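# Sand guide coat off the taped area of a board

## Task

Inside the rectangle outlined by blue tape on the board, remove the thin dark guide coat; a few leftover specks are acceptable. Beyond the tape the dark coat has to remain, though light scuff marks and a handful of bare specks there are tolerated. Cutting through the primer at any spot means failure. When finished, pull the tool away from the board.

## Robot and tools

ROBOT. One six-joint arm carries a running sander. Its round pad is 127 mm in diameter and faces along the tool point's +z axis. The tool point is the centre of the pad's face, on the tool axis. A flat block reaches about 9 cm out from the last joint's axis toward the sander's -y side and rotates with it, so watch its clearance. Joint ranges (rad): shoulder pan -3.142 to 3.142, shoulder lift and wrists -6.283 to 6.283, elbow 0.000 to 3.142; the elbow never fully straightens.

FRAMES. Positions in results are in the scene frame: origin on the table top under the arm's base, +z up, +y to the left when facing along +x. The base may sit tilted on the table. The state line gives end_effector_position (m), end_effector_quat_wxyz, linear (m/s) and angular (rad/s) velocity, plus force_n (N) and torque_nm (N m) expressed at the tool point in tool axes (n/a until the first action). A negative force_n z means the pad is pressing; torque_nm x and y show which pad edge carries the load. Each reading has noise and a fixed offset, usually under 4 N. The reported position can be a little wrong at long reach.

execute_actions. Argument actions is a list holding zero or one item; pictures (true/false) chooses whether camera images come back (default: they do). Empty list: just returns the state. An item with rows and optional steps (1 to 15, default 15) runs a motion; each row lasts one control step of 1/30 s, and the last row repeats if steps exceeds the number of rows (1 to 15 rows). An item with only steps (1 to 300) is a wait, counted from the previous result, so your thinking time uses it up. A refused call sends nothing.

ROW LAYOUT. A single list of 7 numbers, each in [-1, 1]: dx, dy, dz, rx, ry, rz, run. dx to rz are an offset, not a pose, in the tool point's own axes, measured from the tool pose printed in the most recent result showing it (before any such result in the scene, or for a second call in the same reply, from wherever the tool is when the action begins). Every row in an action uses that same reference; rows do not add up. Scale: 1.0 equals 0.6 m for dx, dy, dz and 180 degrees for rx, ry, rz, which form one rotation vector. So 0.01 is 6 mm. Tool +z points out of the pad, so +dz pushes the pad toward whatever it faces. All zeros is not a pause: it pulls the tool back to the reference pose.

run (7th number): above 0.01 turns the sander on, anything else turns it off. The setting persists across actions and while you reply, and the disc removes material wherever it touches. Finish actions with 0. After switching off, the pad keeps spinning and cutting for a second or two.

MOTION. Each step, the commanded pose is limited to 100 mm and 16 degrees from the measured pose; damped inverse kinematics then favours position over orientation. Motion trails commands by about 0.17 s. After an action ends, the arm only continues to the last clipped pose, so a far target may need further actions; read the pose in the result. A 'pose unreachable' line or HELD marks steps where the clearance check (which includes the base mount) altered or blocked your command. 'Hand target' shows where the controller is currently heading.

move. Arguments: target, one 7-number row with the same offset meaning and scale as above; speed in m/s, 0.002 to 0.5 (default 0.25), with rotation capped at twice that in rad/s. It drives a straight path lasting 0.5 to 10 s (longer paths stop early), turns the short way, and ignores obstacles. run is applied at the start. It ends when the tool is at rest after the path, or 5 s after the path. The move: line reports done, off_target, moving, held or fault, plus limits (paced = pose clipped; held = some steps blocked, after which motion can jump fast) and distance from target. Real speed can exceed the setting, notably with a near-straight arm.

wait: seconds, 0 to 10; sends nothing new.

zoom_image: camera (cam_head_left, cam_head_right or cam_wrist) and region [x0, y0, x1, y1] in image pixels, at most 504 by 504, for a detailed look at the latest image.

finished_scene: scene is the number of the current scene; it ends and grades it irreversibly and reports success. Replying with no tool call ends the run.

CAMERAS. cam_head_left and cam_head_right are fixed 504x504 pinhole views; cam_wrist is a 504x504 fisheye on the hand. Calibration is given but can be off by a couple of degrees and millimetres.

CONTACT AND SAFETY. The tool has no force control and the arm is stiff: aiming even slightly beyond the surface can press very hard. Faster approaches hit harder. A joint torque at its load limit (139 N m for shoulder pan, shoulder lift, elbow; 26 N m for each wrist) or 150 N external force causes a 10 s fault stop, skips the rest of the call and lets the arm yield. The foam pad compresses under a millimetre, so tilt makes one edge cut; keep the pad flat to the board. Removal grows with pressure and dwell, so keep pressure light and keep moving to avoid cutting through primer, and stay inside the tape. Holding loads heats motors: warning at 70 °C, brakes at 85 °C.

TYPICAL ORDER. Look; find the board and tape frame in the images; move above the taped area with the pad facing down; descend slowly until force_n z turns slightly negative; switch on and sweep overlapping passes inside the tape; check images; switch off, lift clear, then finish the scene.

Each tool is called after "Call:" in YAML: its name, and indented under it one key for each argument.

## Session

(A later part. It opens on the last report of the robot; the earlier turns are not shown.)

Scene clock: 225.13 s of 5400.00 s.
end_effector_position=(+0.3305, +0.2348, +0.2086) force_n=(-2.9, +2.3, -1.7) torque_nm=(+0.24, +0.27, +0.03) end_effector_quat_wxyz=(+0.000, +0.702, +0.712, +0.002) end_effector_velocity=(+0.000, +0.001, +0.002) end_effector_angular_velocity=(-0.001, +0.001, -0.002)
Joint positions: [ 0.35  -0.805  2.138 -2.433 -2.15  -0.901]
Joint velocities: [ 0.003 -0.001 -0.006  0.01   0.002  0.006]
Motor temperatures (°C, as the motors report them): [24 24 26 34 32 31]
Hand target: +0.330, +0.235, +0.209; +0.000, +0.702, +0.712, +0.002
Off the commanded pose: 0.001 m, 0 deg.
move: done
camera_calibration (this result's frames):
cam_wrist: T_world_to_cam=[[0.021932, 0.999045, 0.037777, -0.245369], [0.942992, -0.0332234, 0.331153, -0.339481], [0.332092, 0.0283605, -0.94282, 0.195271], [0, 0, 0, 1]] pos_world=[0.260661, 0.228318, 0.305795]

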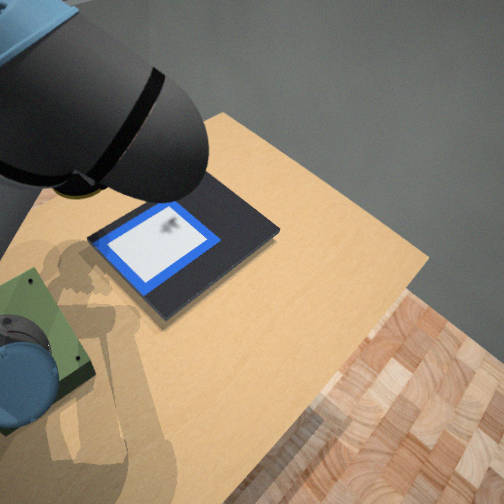

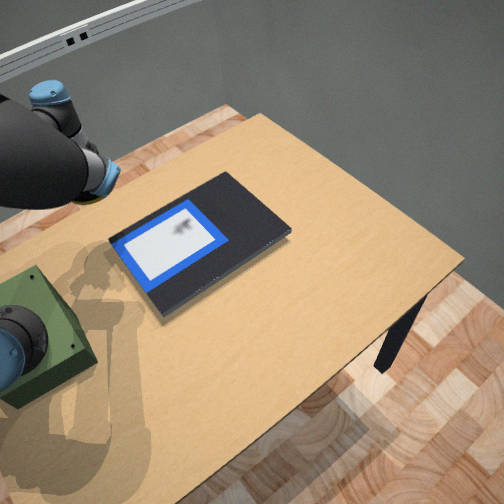

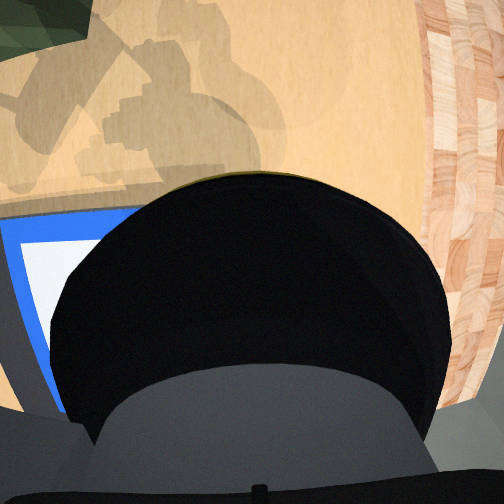

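Call:
move:
  target: [-0.28897, 0.23722, 0.2685, 0.0002, -0.00471, 0, 0]
  speed: 0.25

Scene clock: 278.17 s of 5400.00 s.
end_effector_position=(+0.4757, +0.0633, +0.0473) force_n=(-2.9, -0.5, -0.2) torque_nm=(-0.12, +0.23, -0.01) end_effector_quat_wxyz=(+0.006, +0.702, +0.712, -0.004) end_effector_velocity=(+0.001, -0.001, -0.001) end_effector_angular_velocity=(+0.001, -0.002, -0.000)
Joint positions: [-0.211 -0.657  2.124 -2.997 -2.315 -1.588]
Joint velocities: [-0.003  0.002 -0.002 -0.005  0.001 -0.006]
Motor temperatures (°C, as the motors report them): [24 24 26 34 32 31]
Hand target: +0.476, +0.063, +0.047; +0.006, +0.702, +0.712, -0.004
Off the commanded pose: 0.001 m, 0 deg.
move: done
camera_calibration (this result's frames):
cam_wrist: T_world_to_cam=[[0.0223457, 0.999519, 0.0215267, -0.0705968], [0.943169, -0.0282171, 0.331113, -0.429085], [0.331561, 0.0129044, -0.943346, 0.00110516], [0, 0, 0, 1]] pos_world=[0.405911, 0.058441, 0.144638]

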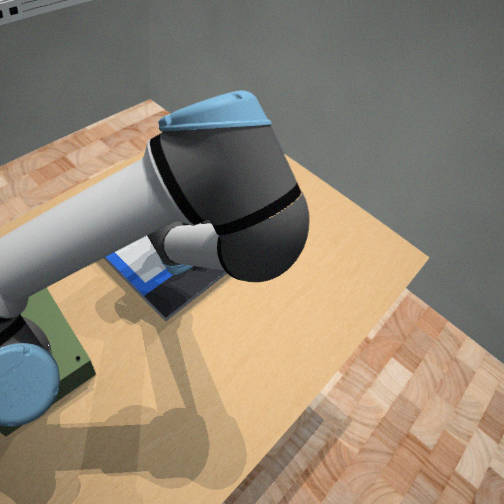

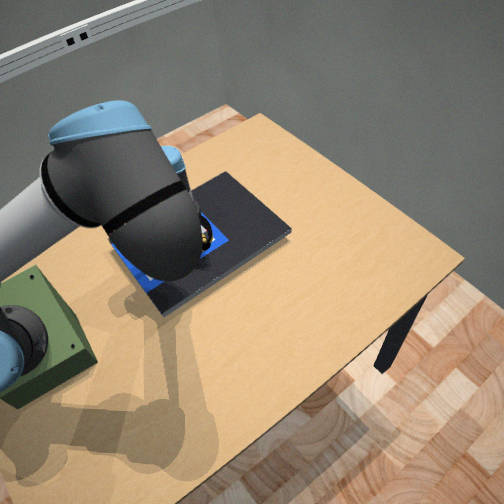

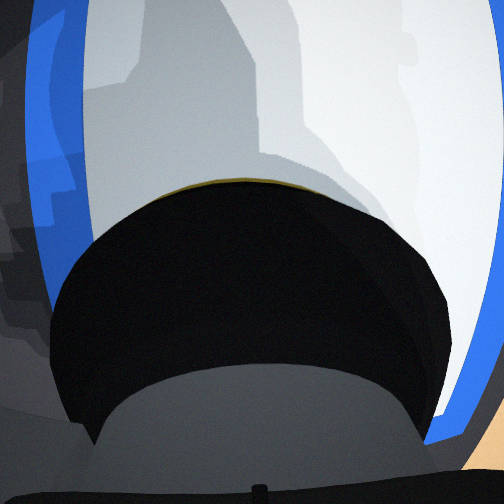

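Call:
execute_actions:
  actions:
    - {"rows": [[0.0002,0,0.0005,0,0,0,1],[0.0004,0,0.0011,0,0,0,1],[0.0006,0,0.0017,0,0,0,1],[0.0008,0,0.0023,0,0,0,1],[0.001,0,0.0029,0,0,0,1],[0.0012,0,0.0035,0,0,0,1],[0.0014,0,0.0041,0,0,0,1],[0.0016,0,0.0047,0,0,0,1],[0.0017,0,0.0053,0,0,0,1],[0.0017,0,0.0058,0,0,0,1],[0.0017,0,0.0062,0,0,0,1],[0.0017,0,0.0065,0,0,0,1]], "steps": 15}
  pictures: false

Call:
execute_actions:
  actions:
    - {"steps": 7}
  pictures: false

Call:
move:
  target: [0.0067, 0.0125, 0.0, 0, 0, 0, 1]
  speed: 0.017

Call:
move:
  target: [0.283, -0.252, -0.28, 0, 0.0046, 0, 0]
  speed: 0.25

Scene clock: 291.63 s of 5400.00 s.
end_effector_position=(+0.4757, +0.0642, +0.0438) force_n=(+0.2, +3.6, -23.6) torque_nm=(-0.07, +0.34, -0.34) end_effector_quat_wxyz=(+0.006, +0.702, +0.712, -0.004) end_effector_velocity=(+0.000, +0.000, -0.004) end_effector_angular_velocity=(-0.000, -0.002, -0.001)
Joint positions: [-0.215 -0.647  2.122 -3.008 -2.315 -1.593]
Joint velocities: [-0.004  0.01  -0.001 -0.015 -0.001 -0.007]
Motor temperatures (°C, as the motors report them): [24 24 26 34 32 31]
Hand target: +0.476, +0.064, +0.043; +0.006, +0.702, +0.712, -0.004
Off the commanded pose: 0.000 m, 0 deg.
Steps of this call (steps 1 to 389: nothing new was sent; steps 390 to 404: all 15 steps of this action). Readings (end_effector_position | what the end effector reports):
390: (+0.4758, +0.0633, +0.0472) | force_n=(-2.2, +0.9, -0.6) torque_nm=(-0.09, +0.06, -0.73)
391: (+0.4757, +0.0633, +0.0471) | force_n=(-1.4, -0.3, +0.9) torque_nm=(-0.29, +0.14, -0.51)
393: (+0.4757, +0.0635, +0.0468) | force_n=(-3.2, -1.3, -1.3) torque_nm=(-0.27, +0.22, -0.35)
397: (+0.4757, +0.0639, +0.0457) | force_n=(-2.5, -0.9, -0.2) torque_nm=(-0.17, +0.17, -0.24)
404: the state above

Scene clock: 291.87 s of 5400.00 s.
end_effector_position=(+0.4757, +0.0643, +0.0435) force_n=(-0.7, -1.4, -43.0) torque_nm=(+0.14, +0.48, -0.18) end_effector_quat_wxyz=(+0.006, +0.702, +0.712, -0.004) end_effector_velocity=(+0.000, +0.000, -0.001) end_effector_angular_velocity=(+0.000, +0.001, +0.000)
Joint positions: [-0.215 -0.646  2.122 -3.009 -2.315 -1.594]
Joint velocities: [-0.001  0.002 -0.001 -0.     0.    -0.001]
Motor temperatures (°C, as the motors report them): [24 24 26 34 32 31]
Hand target: +0.476, +0.064, +0.043; +0.006, +0.702, +0.712, -0.004
Off the commanded pose: 0.000 m, 0 deg.
Steps of this call (steps 1 to 7: nothing new was sent). Readings (end_effector_position | what the end effector reports):
1: (+0.4758, +0.0642, +0.0437) | force_n=(-3.2, -0.8, -27.7) torque_nm=(-0.80, +1.03, -0.13)
2: (+0.4758, +0.0642, +0.0436) | force_n=(-5.6, -2.8, -32.2) torque_nm=(-0.25, +1.30, -0.13)
4: (+0.4758, +0.0642, +0.0436) | force_n=(+0.7, +2.2, -39.8) torque_nm=(+0.01, +0.39, -0.12)
7: the state above

Scene clock: 292.87 s of 5400.00 s.
end_effector_position=(+0.4830, +0.0683, +0.0434) force_n=(-2.9, -3.9, -40.4) torque_nm=(-0.86, +1.13, -0.12) end_effector_quat_wxyz=(+0.006, +0.702, +0.712, -0.004) end_effector_velocity=(+0.000, +0.001, -0.000) end_effector_angular_velocity=(+0.000, +0.001, +0.002)
Joint positions: [-0.209 -0.637  2.099 -2.989 -2.315 -1.585]
Joint velocities: [ 0.001  0.001 -0.003  0.005  0.     0.001]
Motor temperatures (°C, as the motors report them): [24 24 26 34 32 31]
Hand target: +0.483, +0.068, +0.043; +0.006, +0.702, +0.712, -0.004
Off the commanded pose: 0.000 m, 0 deg.
move: done
camera_calibration (this result's frames):
cam_wrist: T_world_to_cam=[[0.022414, 0.999517, 0.0215326, -0.0756989], [0.94313, -0.028285, 0.331218, -0.434543], [0.331667, 0.0128841, -0.943308, -0.00513338], [0, 0, 0, 1]] pos_world=[0.41323, 0.0634374, 0.140716]

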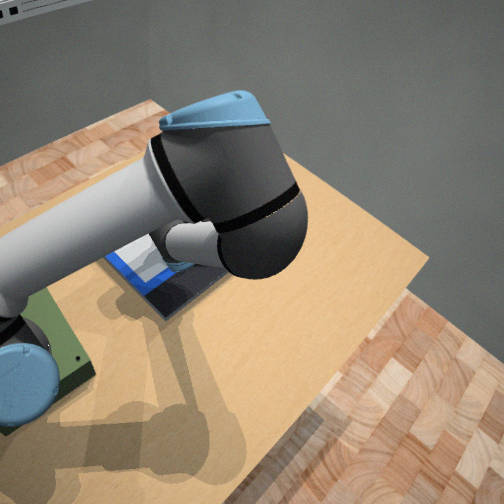

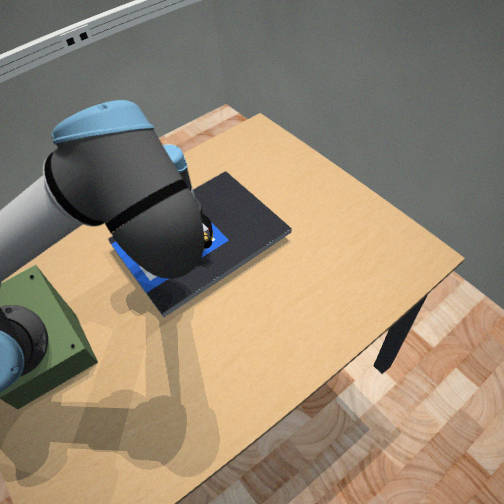

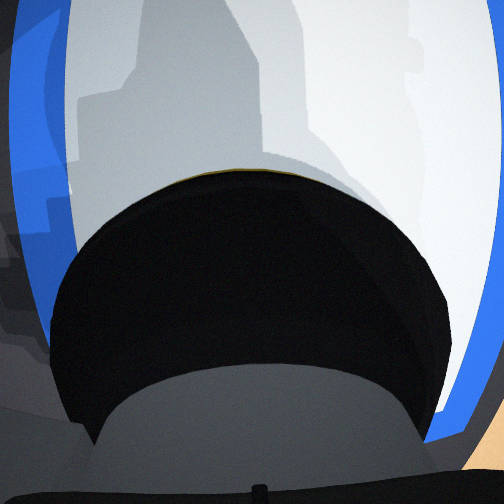

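Scene clock: 294.80 s of 5400.00 s.
end_effector_position=(+0.3292, +0.2386, +0.2091) force_n=(-3.4, -1.7, -1.2) torque_nm=(-0.42, +0.29, -0.15) end_effector_quat_wxyz=(+0.000, +0.702, +0.712, +0.002) end_effector_velocity=(-0.002, +0.002, +0.000) end_effector_angular_velocity=(-0.002, +0.003, +0.000)
Joint positions: [ 0.357 -0.799  2.132 -2.428 -2.146 -0.893]
Joint velocities: [ 0.004  0.002 -0.002  0.006  0.002  0.006]
Motor temperatures (°C, as the motors report them): [24 24 26 34 32 31]
Hand target: +0.329, +0.239, +0.209; +0.000, +0.702, +0.712, +0.002
Off the commanded pose: 0.001 m, 0 deg.
move: done
camera_calibration (this result's frames):
cam_wrist: T_world_to_cam=[[0.0220187, 0.999057, 0.0374224, -0.249132], [0.943183, -0.0331714, 0.330614, -0.33825], [0.331543, 0.0280165, -0.943024, 0.196379], [0, 0, 0, 1]] pos_world=[0.259409, 0.232175, 0.306344]

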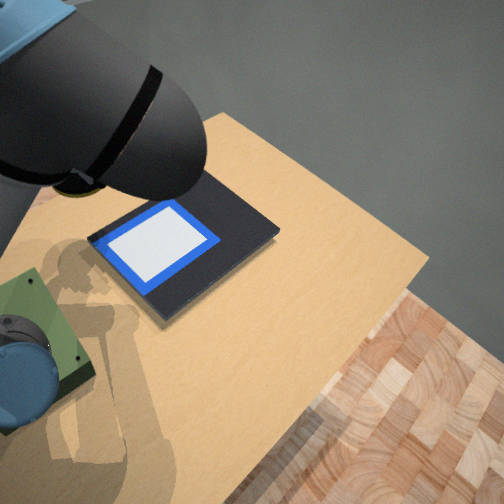

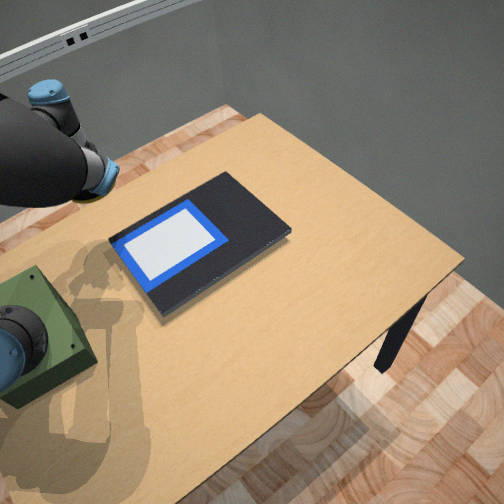

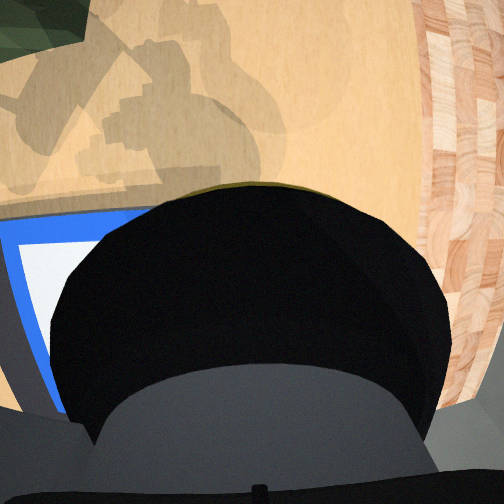

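Call:
zoom_image:
  camera: "cam_head_right"
  region: [105, 190, 235, 300]

Region (105, 190, 235, 300) of cam_head_right's 504x504 image, scaled by 3.877, with more detail than that image has; it fills the top 426 rows of this view, and the rest is white.

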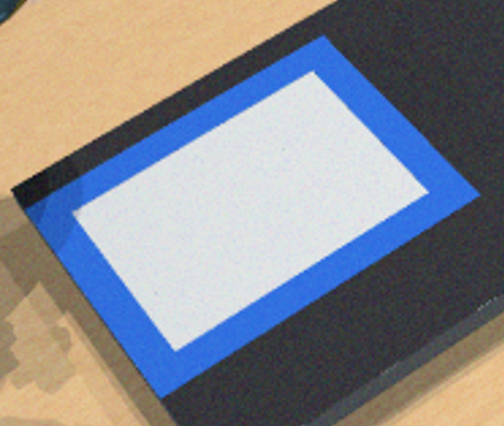

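The area inside the tape is clean. The coat outside is intact, I see no burn-through, and the arm is clear.

Call:
finished_scene:
  scene: 2

The scene is finished: the task was done.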